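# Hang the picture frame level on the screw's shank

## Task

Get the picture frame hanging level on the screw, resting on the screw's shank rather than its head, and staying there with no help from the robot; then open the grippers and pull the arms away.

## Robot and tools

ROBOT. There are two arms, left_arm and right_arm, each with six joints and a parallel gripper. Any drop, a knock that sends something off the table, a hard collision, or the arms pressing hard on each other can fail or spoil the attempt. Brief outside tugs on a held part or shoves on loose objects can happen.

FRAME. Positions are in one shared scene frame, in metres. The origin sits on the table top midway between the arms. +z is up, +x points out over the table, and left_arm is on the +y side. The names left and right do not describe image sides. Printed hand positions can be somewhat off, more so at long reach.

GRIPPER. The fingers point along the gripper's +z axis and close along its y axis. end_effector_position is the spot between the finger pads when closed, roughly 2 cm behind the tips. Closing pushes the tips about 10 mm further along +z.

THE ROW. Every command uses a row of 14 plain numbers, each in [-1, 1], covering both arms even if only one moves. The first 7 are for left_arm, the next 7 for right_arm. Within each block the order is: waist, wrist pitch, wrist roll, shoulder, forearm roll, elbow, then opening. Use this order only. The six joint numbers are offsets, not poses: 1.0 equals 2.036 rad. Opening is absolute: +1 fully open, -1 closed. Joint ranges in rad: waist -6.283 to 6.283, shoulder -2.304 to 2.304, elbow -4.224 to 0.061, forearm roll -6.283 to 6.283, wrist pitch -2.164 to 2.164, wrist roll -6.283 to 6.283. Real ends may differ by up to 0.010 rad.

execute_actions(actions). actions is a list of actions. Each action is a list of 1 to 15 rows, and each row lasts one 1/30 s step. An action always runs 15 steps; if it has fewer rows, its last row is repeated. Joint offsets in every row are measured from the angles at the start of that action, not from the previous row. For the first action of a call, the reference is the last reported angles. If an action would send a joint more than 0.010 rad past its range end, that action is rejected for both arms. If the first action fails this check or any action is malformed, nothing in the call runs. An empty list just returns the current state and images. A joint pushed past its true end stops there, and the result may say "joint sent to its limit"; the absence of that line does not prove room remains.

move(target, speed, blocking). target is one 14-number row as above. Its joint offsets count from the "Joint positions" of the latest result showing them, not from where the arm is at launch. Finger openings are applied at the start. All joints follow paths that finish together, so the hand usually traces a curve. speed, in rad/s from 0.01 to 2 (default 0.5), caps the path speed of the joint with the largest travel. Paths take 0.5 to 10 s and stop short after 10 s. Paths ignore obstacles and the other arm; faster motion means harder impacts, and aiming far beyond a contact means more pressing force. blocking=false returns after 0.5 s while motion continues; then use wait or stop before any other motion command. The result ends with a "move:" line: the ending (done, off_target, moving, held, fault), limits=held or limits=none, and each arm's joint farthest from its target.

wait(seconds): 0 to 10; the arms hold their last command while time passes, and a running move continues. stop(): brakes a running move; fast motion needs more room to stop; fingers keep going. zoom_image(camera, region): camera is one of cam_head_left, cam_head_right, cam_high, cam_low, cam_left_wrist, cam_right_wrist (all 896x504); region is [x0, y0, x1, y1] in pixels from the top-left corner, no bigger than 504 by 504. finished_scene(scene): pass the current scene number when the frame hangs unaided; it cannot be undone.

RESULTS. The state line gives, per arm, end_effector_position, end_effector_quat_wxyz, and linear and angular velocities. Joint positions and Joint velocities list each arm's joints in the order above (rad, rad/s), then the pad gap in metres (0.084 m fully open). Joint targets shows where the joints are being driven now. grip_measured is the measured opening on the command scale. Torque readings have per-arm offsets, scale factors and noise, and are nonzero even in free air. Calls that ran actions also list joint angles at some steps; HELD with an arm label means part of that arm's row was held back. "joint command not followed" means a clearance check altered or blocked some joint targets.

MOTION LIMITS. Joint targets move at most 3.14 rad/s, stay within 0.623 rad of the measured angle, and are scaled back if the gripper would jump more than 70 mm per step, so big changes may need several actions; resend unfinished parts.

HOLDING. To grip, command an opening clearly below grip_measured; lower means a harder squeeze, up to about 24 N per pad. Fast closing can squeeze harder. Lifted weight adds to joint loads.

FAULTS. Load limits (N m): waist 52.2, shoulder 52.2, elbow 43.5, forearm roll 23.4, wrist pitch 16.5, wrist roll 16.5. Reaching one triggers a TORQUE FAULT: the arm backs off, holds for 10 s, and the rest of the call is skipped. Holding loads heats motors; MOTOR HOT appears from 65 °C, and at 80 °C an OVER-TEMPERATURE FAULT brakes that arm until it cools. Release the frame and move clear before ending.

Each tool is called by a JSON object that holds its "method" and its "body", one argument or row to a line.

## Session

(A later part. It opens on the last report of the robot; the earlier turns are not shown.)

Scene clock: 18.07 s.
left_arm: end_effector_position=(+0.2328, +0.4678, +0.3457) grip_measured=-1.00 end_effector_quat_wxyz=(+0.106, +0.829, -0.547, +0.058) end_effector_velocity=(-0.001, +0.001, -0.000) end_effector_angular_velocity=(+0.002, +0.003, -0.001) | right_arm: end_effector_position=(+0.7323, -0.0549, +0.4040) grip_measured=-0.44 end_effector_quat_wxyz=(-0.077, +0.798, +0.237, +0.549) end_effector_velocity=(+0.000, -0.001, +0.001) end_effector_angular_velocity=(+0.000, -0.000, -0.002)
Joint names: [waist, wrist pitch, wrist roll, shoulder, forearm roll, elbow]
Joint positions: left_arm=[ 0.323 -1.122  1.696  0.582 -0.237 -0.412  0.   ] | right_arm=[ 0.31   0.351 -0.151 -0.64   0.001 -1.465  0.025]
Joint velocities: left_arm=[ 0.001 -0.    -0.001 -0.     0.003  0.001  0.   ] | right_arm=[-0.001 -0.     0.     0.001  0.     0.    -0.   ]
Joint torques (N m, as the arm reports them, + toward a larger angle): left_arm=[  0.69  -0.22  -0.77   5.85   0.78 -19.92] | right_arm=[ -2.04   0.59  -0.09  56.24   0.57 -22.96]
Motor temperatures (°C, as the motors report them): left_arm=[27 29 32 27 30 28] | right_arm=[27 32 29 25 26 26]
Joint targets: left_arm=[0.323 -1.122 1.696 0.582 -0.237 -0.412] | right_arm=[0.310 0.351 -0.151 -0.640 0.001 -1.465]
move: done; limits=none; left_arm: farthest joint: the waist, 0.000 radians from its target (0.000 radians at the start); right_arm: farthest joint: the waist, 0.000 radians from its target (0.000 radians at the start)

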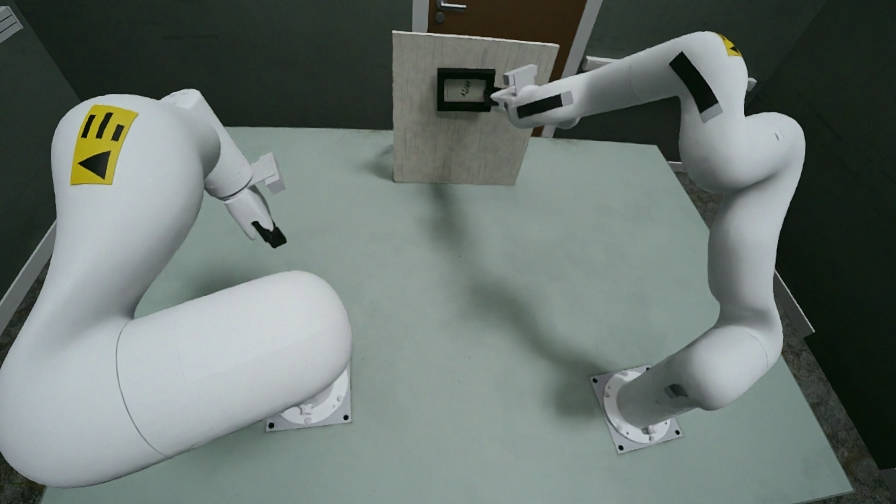

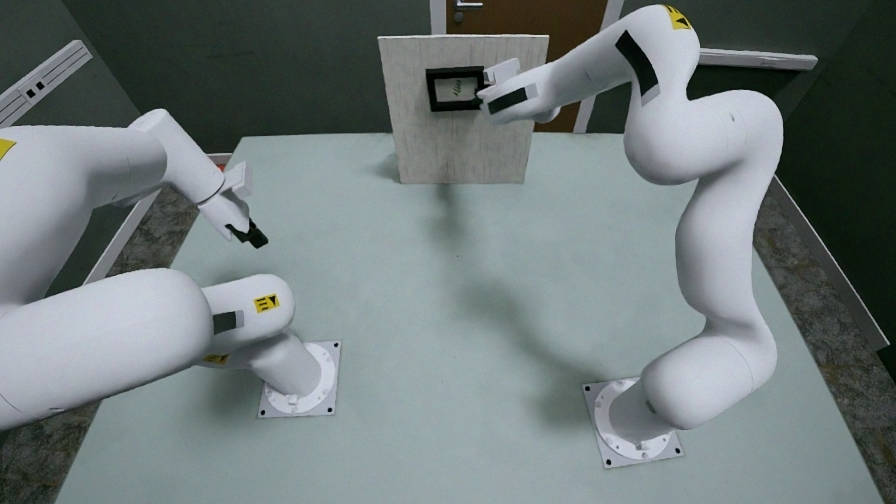

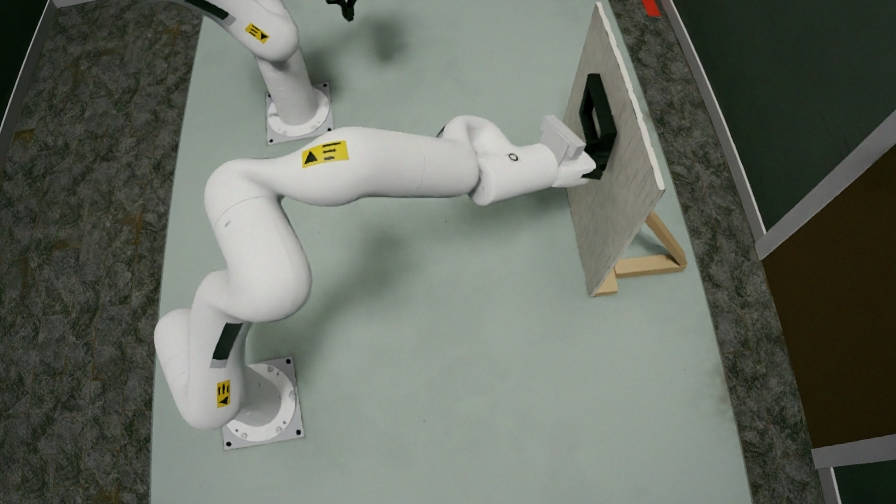

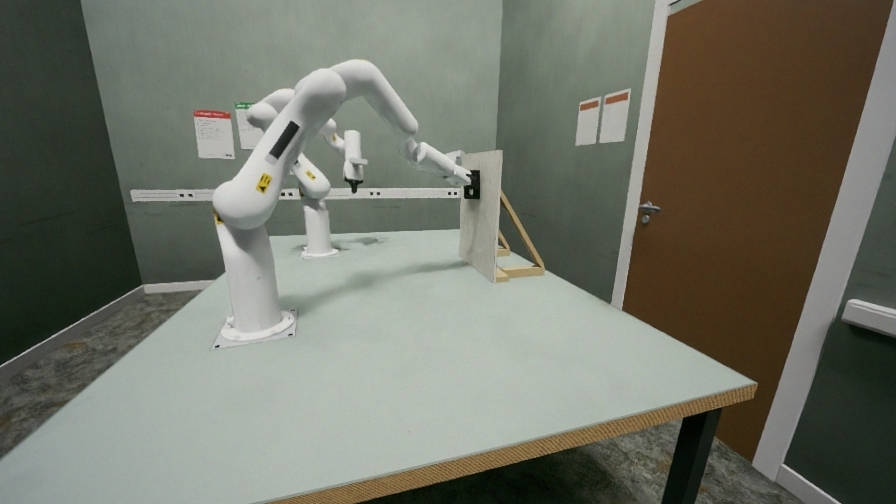

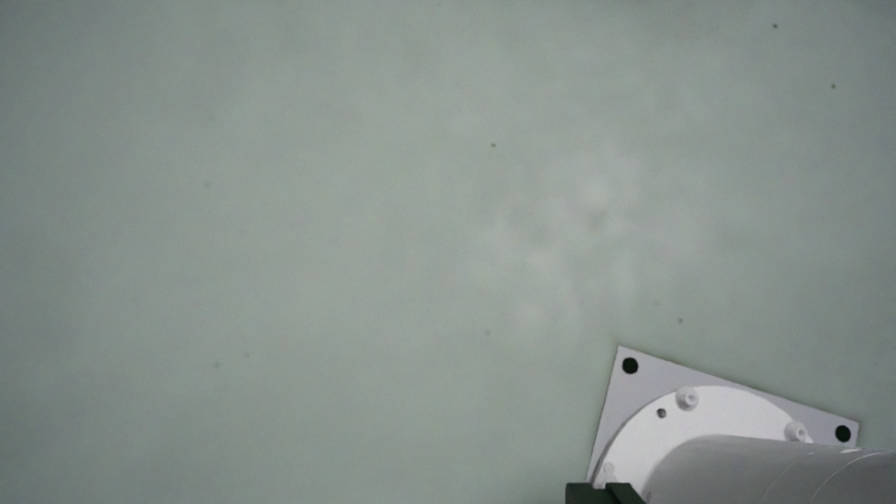

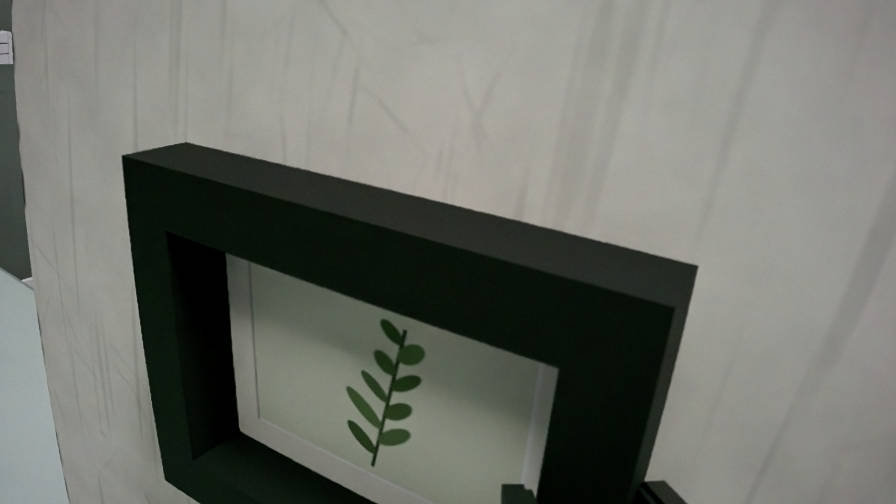

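{"method": "move", "body": {
  "target": [0,0,0,0,0,0,-1, 0,0,0,0.006,0,0,-1],
  "speed": 0.05
}}

{"method": "move", "body": {
  "target": [0,0,0,0,0,0,-1, -0.0073,0,0,0,0,0,-1],
  "speed": 0.05
}}

{"method": "move", "body": {
  "target": [0,0,0,0,0,0,-1, 0,0,0,-0.006,0,0,-1],
  "speed": 0.05
}}

{"method": "move", "body": {
  "target": [0,0,0,0,0,0,-1, 0,0,0,0,0,0,1]
}}

Scene clock: 19.47 s.
left_arm: end_effector_position=(+0.2328, +0.4678, +0.3457) grip_measured=-1.00 end_effector_quat_wxyz=(+0.106, +0.829, -0.547, +0.058) end_effector_velocity=(+0.000, -0.000, +0.000) end_effector_angular_velocity=(-0.000, -0.000, +0.001) | right_arm: end_effector_position=(+0.7317, -0.0548, +0.4149) grip_measured=-0.54 end_effector_quat_wxyz=(-0.077, +0.794, +0.236, +0.555) end_effector_velocity=(+0.000, -0.001, -0.001) end_effector_angular_velocity=(+0.001, +0.004, -0.003)
Joint names: [waist, wrist pitch, wrist roll, shoulder, forearm roll, elbow]
Joint positions: left_arm=[ 0.323 -1.122  1.696  0.582 -0.237 -0.412  0.   ] | right_arm=[ 0.311  0.351 -0.151 -0.627  0.001 -1.465  0.02 ]
Joint velocities: left_arm=[ 0.    -0.    -0.     0.    -0.001 -0.     0.   ] | right_arm=[-0.001 -0.002  0.001 -0.     0.001  0.001 -0.   ]
Joint torques (N m, as the arm reports them, + toward a larger angle): left_arm=[  0.9   -0.21  -0.82   5.39   0.96 -19.77] | right_arm=[ -6.84   1.68   0.33  61.76   2.06 -26.56]
Motor temperatures (°C, as the motors report them): left_arm=[27 29 32 27 30 28] | right_arm=[27 32 29 25 26 26]
Joint targets: left_arm=[0.323 -1.122 1.696 0.582 -0.237 -0.412] | right_arm=[0.310 0.351 -0.151 -0.627 0.001 -1.465]
move: done; limits=none; left_arm: farthest joint: the waist, 0.000 radians from its target (0.000 radians at the start); right_arm: farthest joint: the waist, 0.001 radians from its target (0.000 radians at the start)

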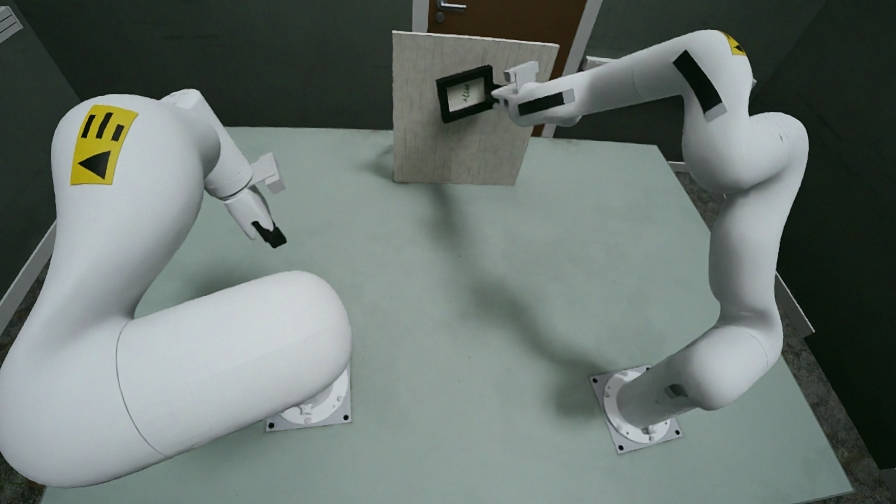

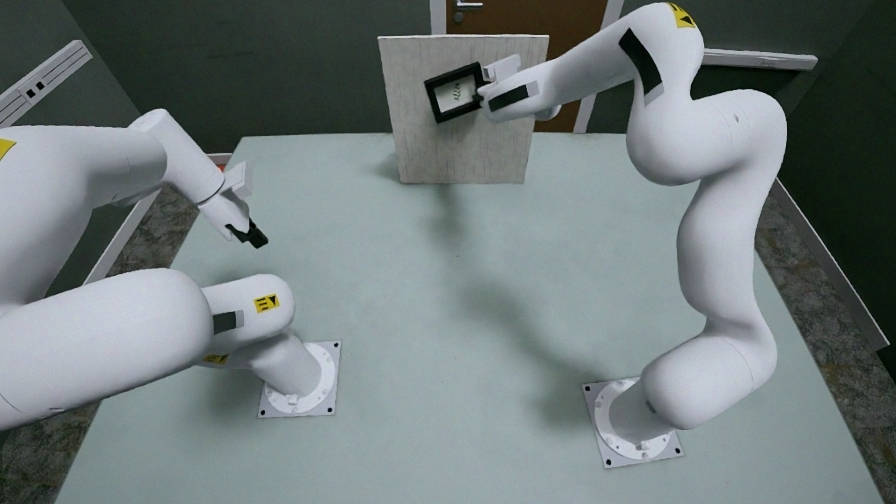

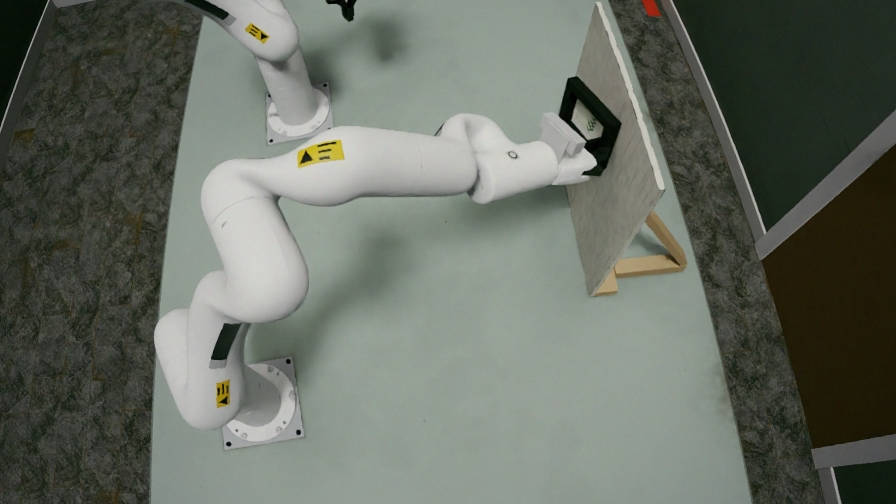

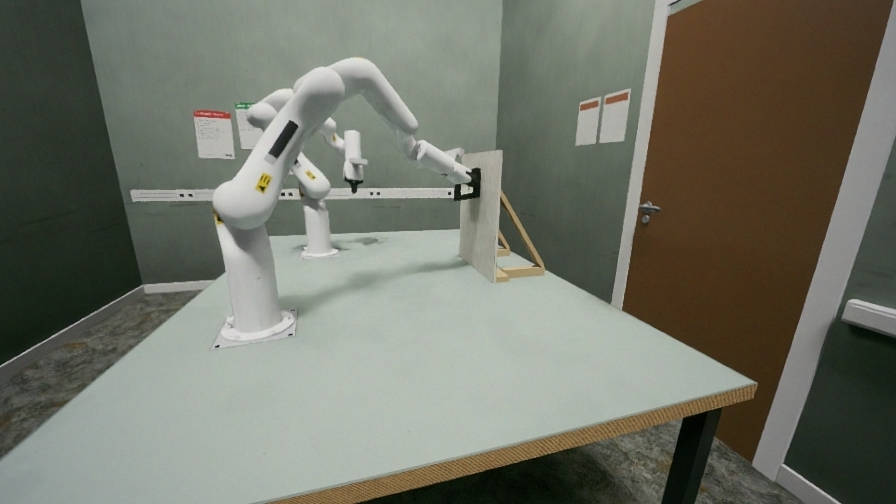

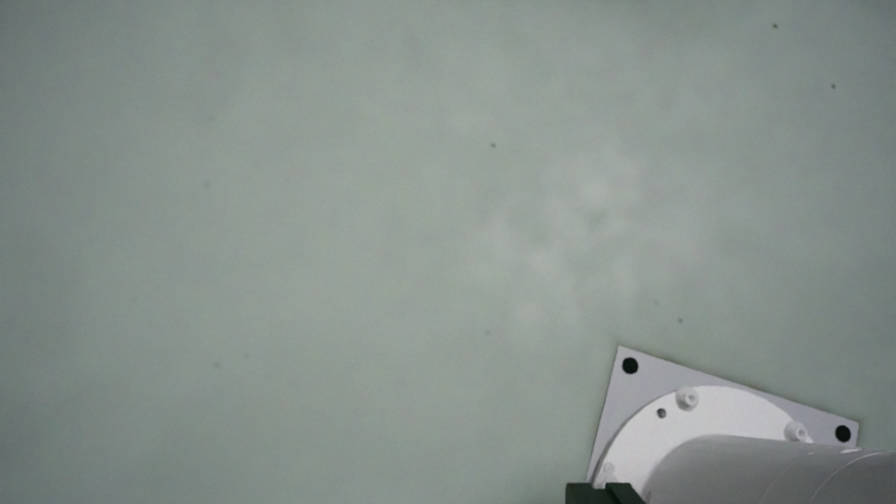

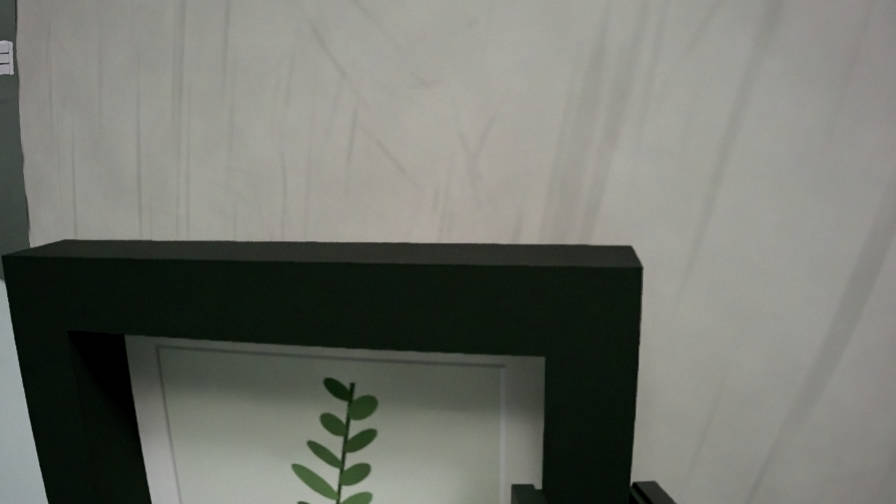

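Scene clock: 20.17 s.
left_arm: end_effector_position=(+0.2328, +0.4678, +0.3457) grip_measured=-1.00 end_effector_quat_wxyz=(+0.106, +0.829, -0.547, +0.058) end_effector_velocity=(-0.000, +0.000, +0.000) end_effector_angular_velocity=(+0.000, +0.000, +0.001) | right_arm: end_effector_position=(+0.7366, -0.0661, +0.4145) grip_measured=-0.54 end_effector_quat_wxyz=(-0.073, +0.796, +0.231, +0.555) end_effector_velocity=(+0.000, -0.000, -0.000) end_effector_angular_velocity=(+0.002, -0.000, -0.001)
Joint names: [waist, wrist pitch, wrist roll, shoulder, forearm roll, elbow]
Joint positions: left_arm=[ 0.323 -1.122  1.696  0.582 -0.237 -0.412  0.   ] | right_arm=[ 0.296  0.351 -0.151 -0.627  0.    -1.464  0.02 ]
Joint velocities: left_arm=[ 0.001 -0.    -0.001  0.    -0.    -0.     0.   ] | right_arm=[-0.     0.001  0.001 -0.     0.001  0.    -0.   ]
Joint torques (N m, as the arm reports them, + toward a larger angle): left_arm=[ -0.11  -0.14  -0.85   5.77   1.04 -19.64] | right_arm=[-16.     2.54   0.41  59.17   3.26 -29.37]
Motor temperatures (°C, as the motors report them): left_arm=[27 29 32 27 30 28] | right_arm=[27 32 29 25 26 26]
Joint targets: left_arm=[0.323 -1.122 1.696 0.582 -0.237 -0.412] | right_arm=[0.296 0.351 -0.151 -0.627 0.001 -1.465]
move: done; limits=none; left_arm: farthest joint: the waist, 0.000 radians from its target (0.000 radians at the start); right_arm: farthest joint: the elbow, 0.001 radians from its target (0.000 radians at the start)

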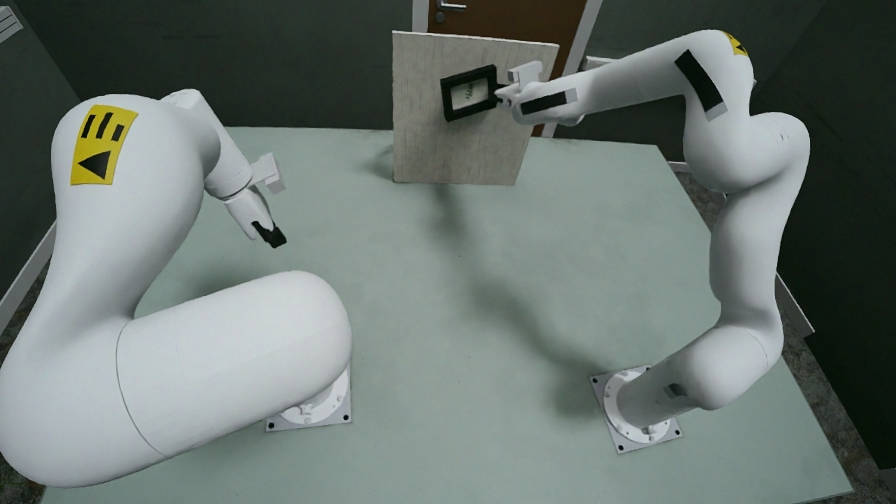

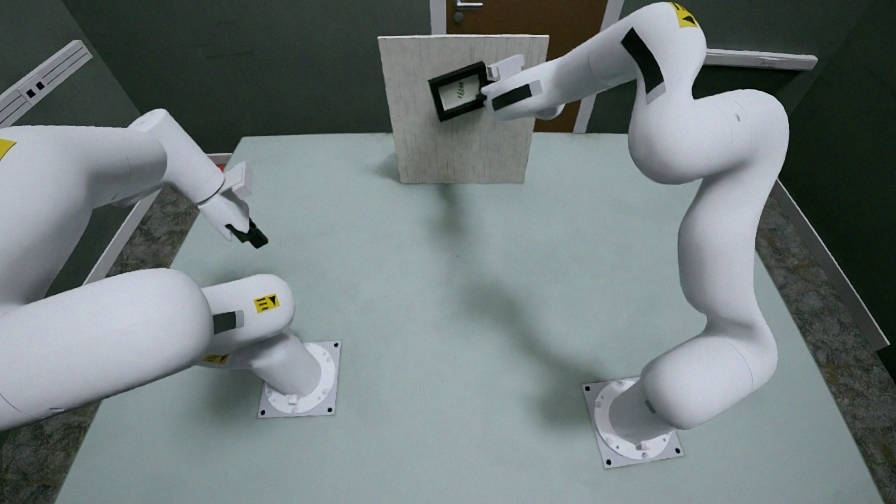

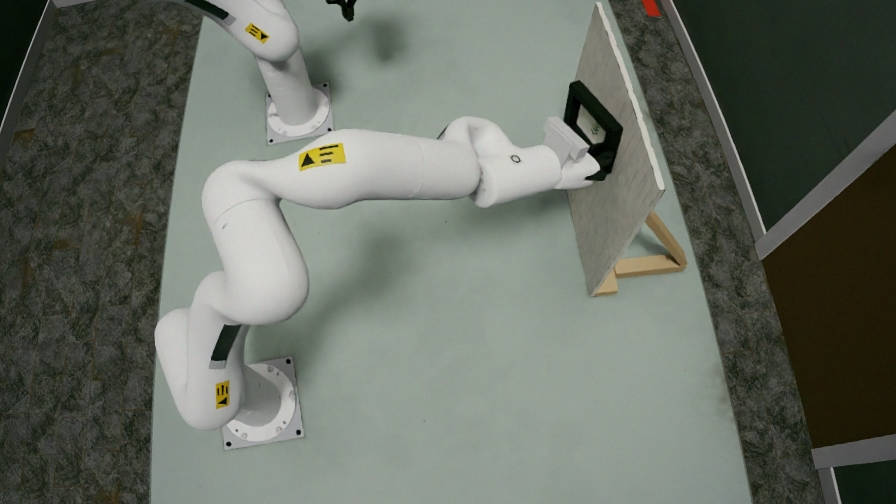

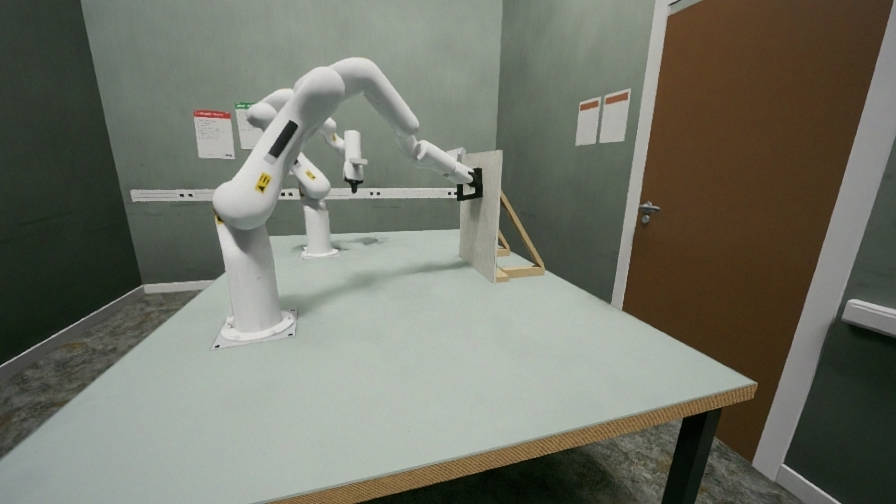

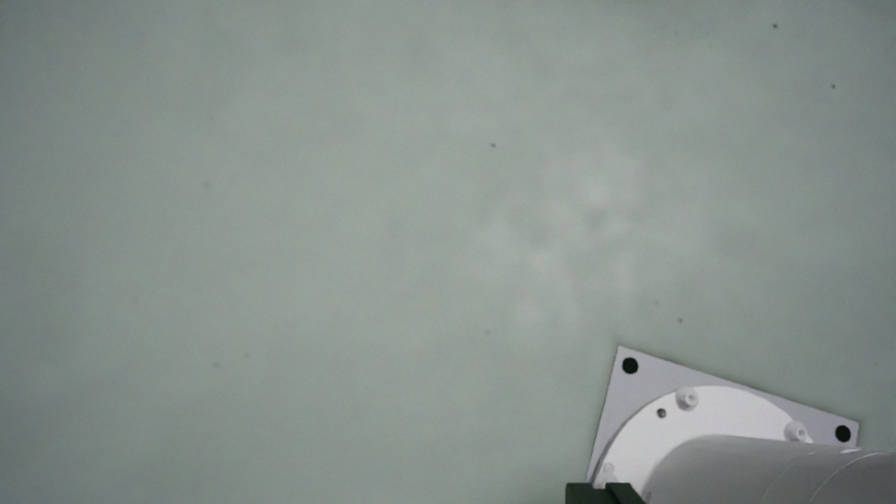

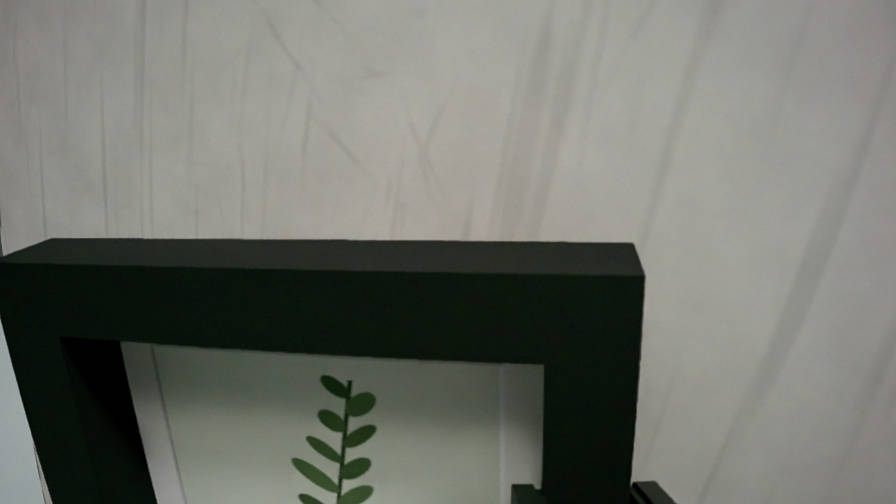

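Scene clock: 20.87 s.
left_arm: end_effector_position=(+0.2328, +0.4678, +0.3457) grip_measured=-1.00 end_effector_quat_wxyz=(+0.106, +0.829, -0.547, +0.058) end_effector_velocity=(-0.000, +0.000, -0.000) end_effector_angular_velocity=(+0.000, +0.001, -0.003) | right_arm: end_effector_position=(+0.7369, -0.0658, +0.4036) grip_measured=-0.54 end_effector_quat_wxyz=(-0.073, +0.799, +0.232, +0.549) end_effector_velocity=(+0.001, -0.002, -0.001) end_effector_angular_velocity=(-0.001, -0.000, -0.003)
Joint names: [waist, wrist pitch, wrist roll, shoulder, forearm roll, elbow]
Joint positions: left_arm=[ 0.323 -1.122  1.696  0.582 -0.237 -0.412  0.   ] | right_arm=[ 0.297  0.35  -0.151 -0.639  0.    -1.464  0.02 ]
Joint velocities: left_arm=[-0.    -0.001  0.002 -0.     0.001  0.     0.   ] | right_arm=[-0.003  0.001 -0.001 -0.001  0.     0.    -0.   ]
Joint torques (N m, as the arm reports them, + toward a larger angle): left_arm=[  0.76  -0.18  -0.85   5.64   0.91 -19.67] | right_arm=[-17.1    2.88   0.43  57.05   3.34 -30.53]
Motor temperatures (°C, as the motors report them): left_arm=[27 29 32 27 30 28] | right_arm=[27 32 29 25 26 26]
Joint targets: left_arm=[0.323 -1.122 1.696 0.582 -0.237 -0.412] | right_arm=[0.296 0.351 -0.151 -0.639 0.000 -1.464]
move: done; limits=none; left_arm: farthest joint: the waist, 0.000 radians from its target (0.000 radians at the start); right_arm: farthest joint: the waist, 0.001 radians from its target (0.000 radians at the start)

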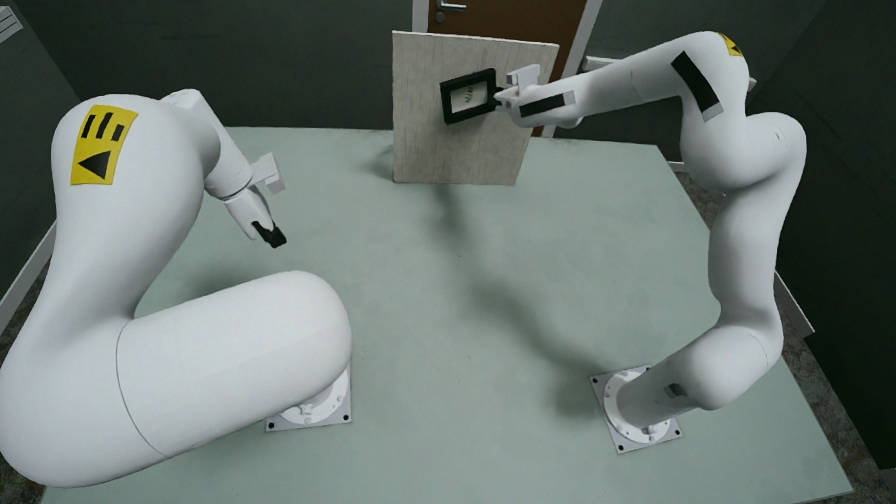

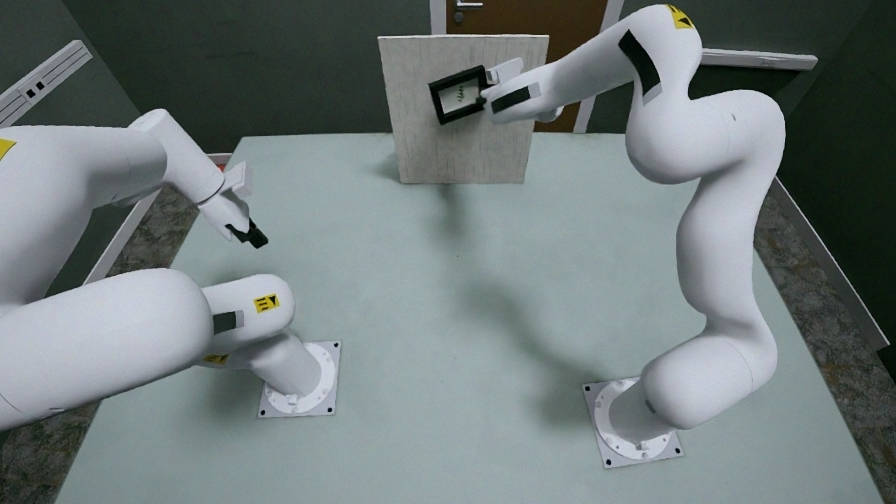

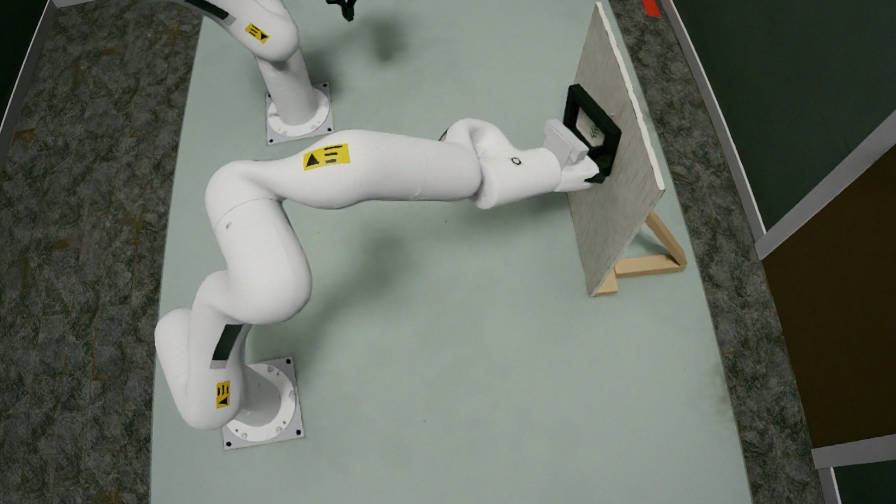

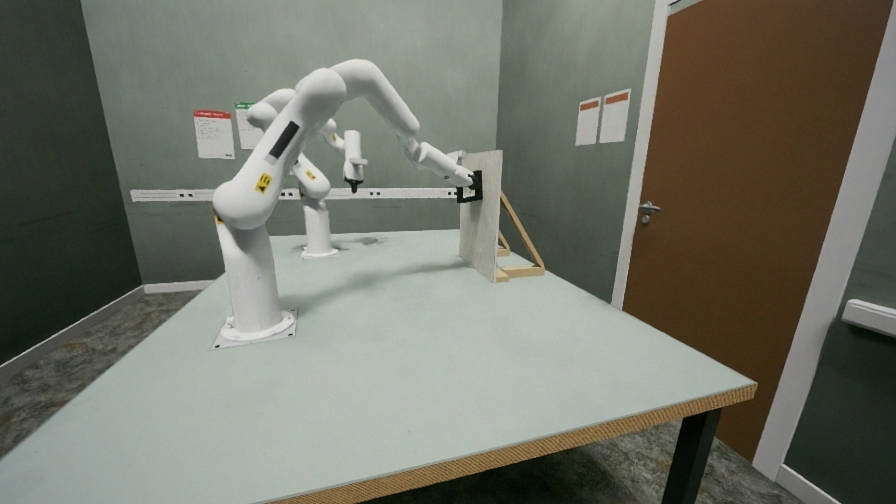

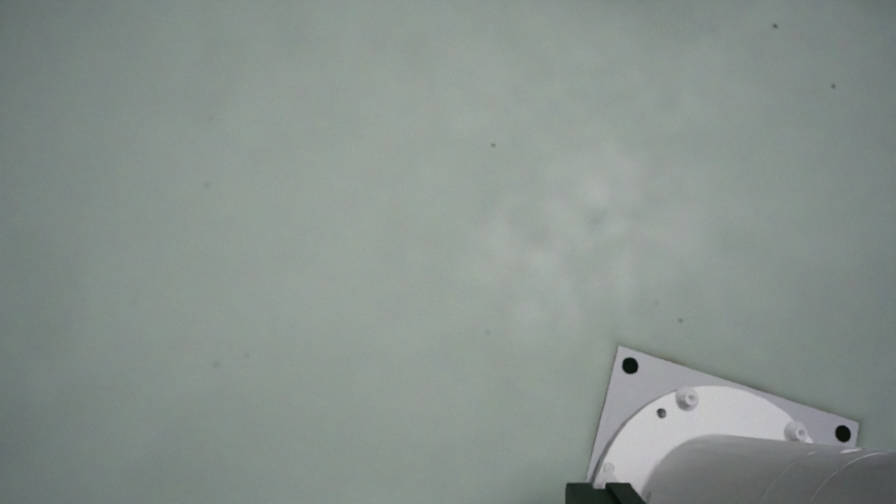

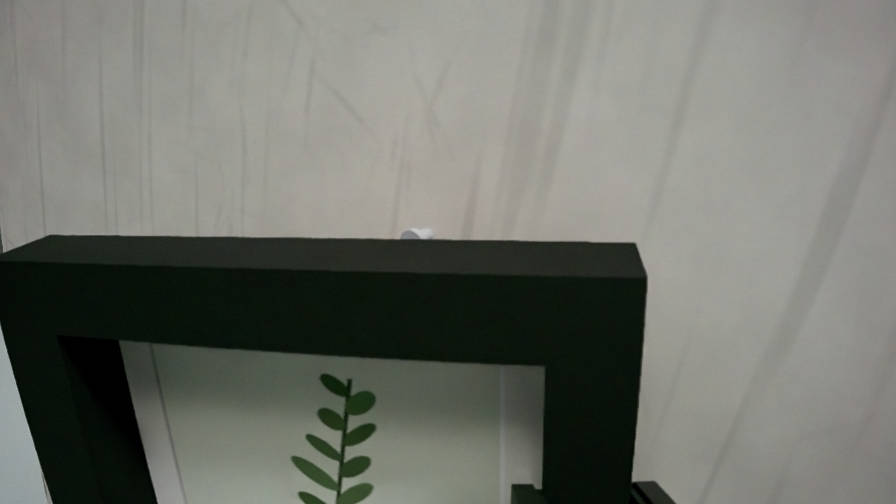

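Scene clock: 21.47 s.
left_arm: end_effector_position=(+0.2328, +0.4678, +0.3457) grip_measured=-1.00 end_effector_quat_wxyz=(+0.106, +0.829, -0.547, +0.058) end_effector_velocity=(-0.000, +0.000, -0.000) end_effector_angular_velocity=(-0.000, +0.002, +0.001) | right_arm: end_effector_position=(+0.7370, -0.0659, +0.4037) grip_measured=+1.00 end_effector_quat_wxyz=(-0.073, +0.799, +0.232, +0.550) end_effector_velocity=(-0.001, +0.000, +0.000) end_effector_angular_velocity=(-0.002, +0.001, +0.001)
Joint names: [waist, wrist pitch, wrist roll, shoulder, forearm roll, elbow]
Joint positions: left_arm=[ 0.323 -1.122  1.696  0.582 -0.237 -0.412  0.   ] | right_arm=[ 0.296  0.35  -0.151 -0.639  0.    -1.464  0.084]
Joint velocities: left_arm=[ 0.001 -0.001 -0.001 -0.001  0.     0.     0.   ] | right_arm=[ 0.001 -0.002 -0.002  0.001  0.001  0.001 -0.   ]
Joint torques (N m, as the arm reports them, + toward a larger angle): left_arm=[  0.81  -0.17  -0.76   5.5    0.83 -19.75] | right_arm=[ -6.3    1.25   0.15  58.59   1.92 -24.83]
Motor temperatures (°C, as the motors report them): left_arm=[27 29 32 27 30 28] | right_arm=[27 32 29 25 26 26]
Joint targets: left_arm=[0.323 -1.122 1.696 0.582 -0.237 -0.412] | right_arm=[0.297 0.350 -0.151 -0.639 0.000 -1.464]
move: done; limits=none; left_arm: farthest joint: the waist, 0.000 radians from its target (0.000 radians at the start); right_arm: farthest joint: the waist, 0.001 radians from its target (0.000 radians at the start)

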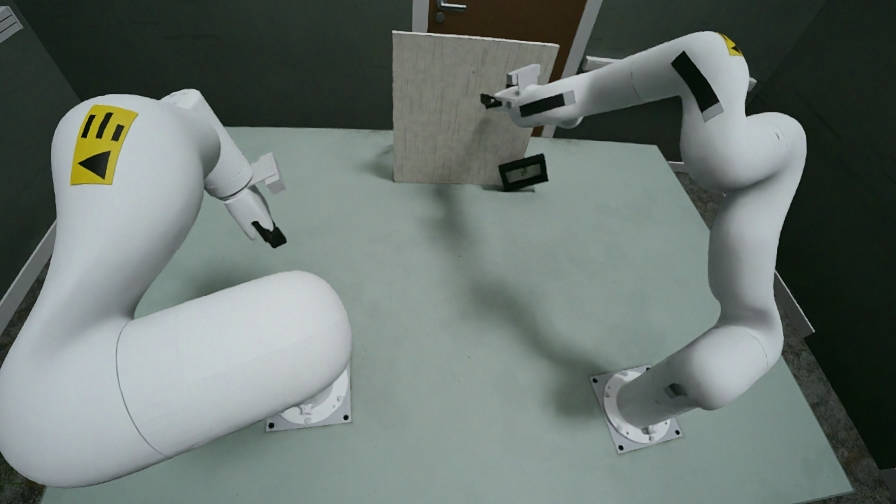

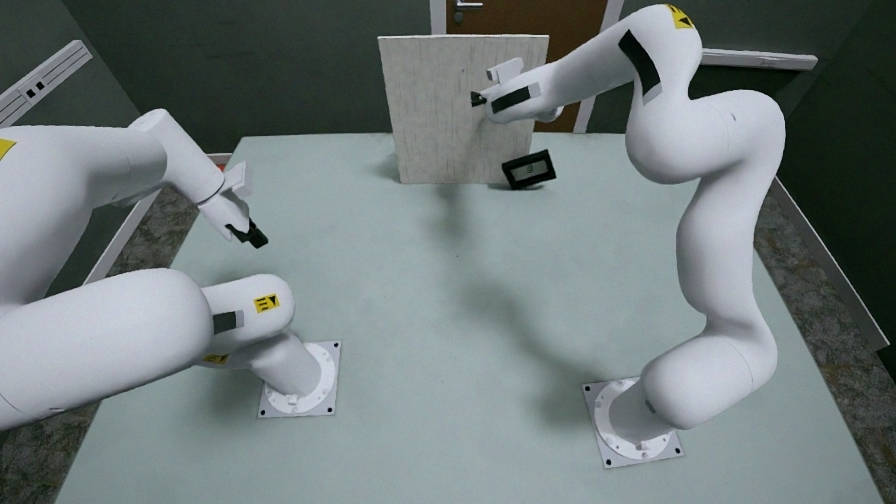

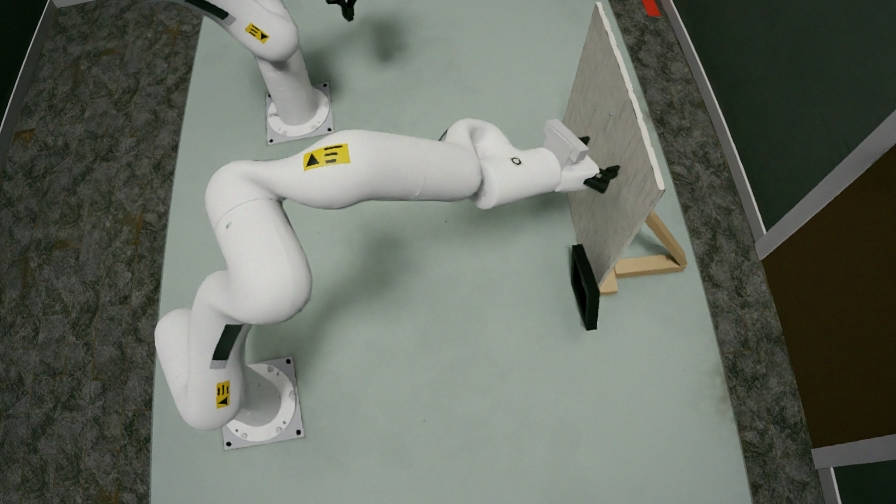

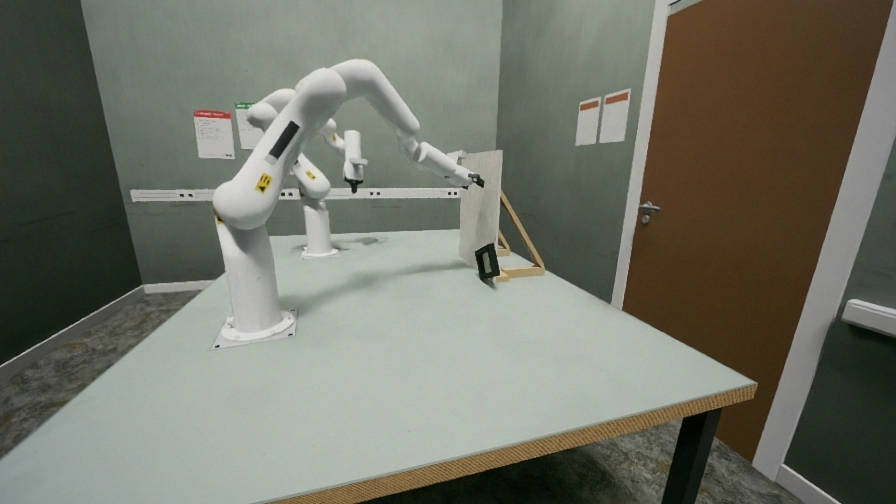

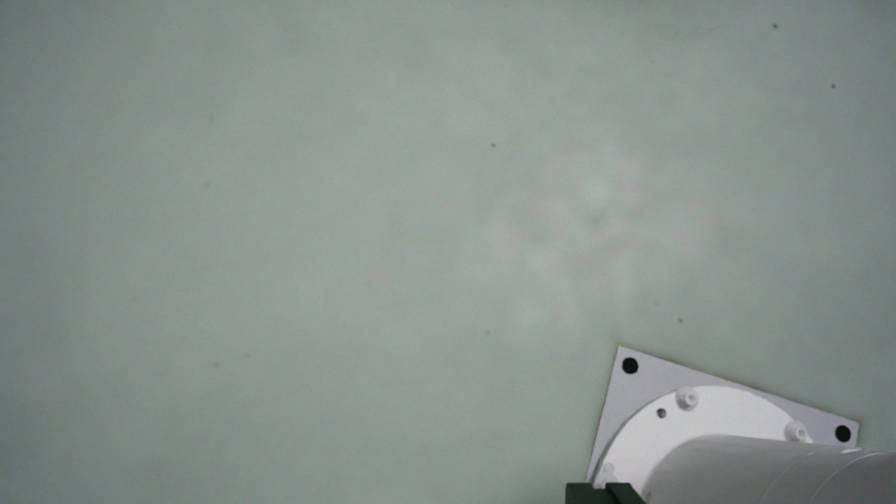

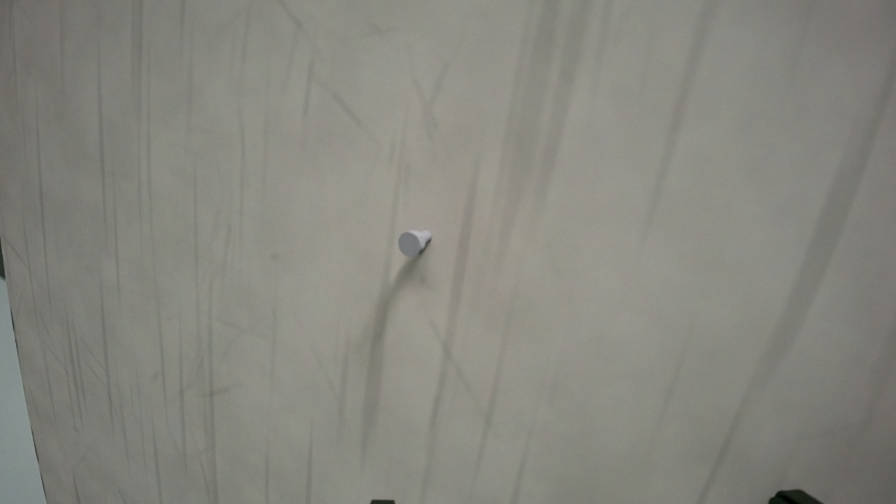

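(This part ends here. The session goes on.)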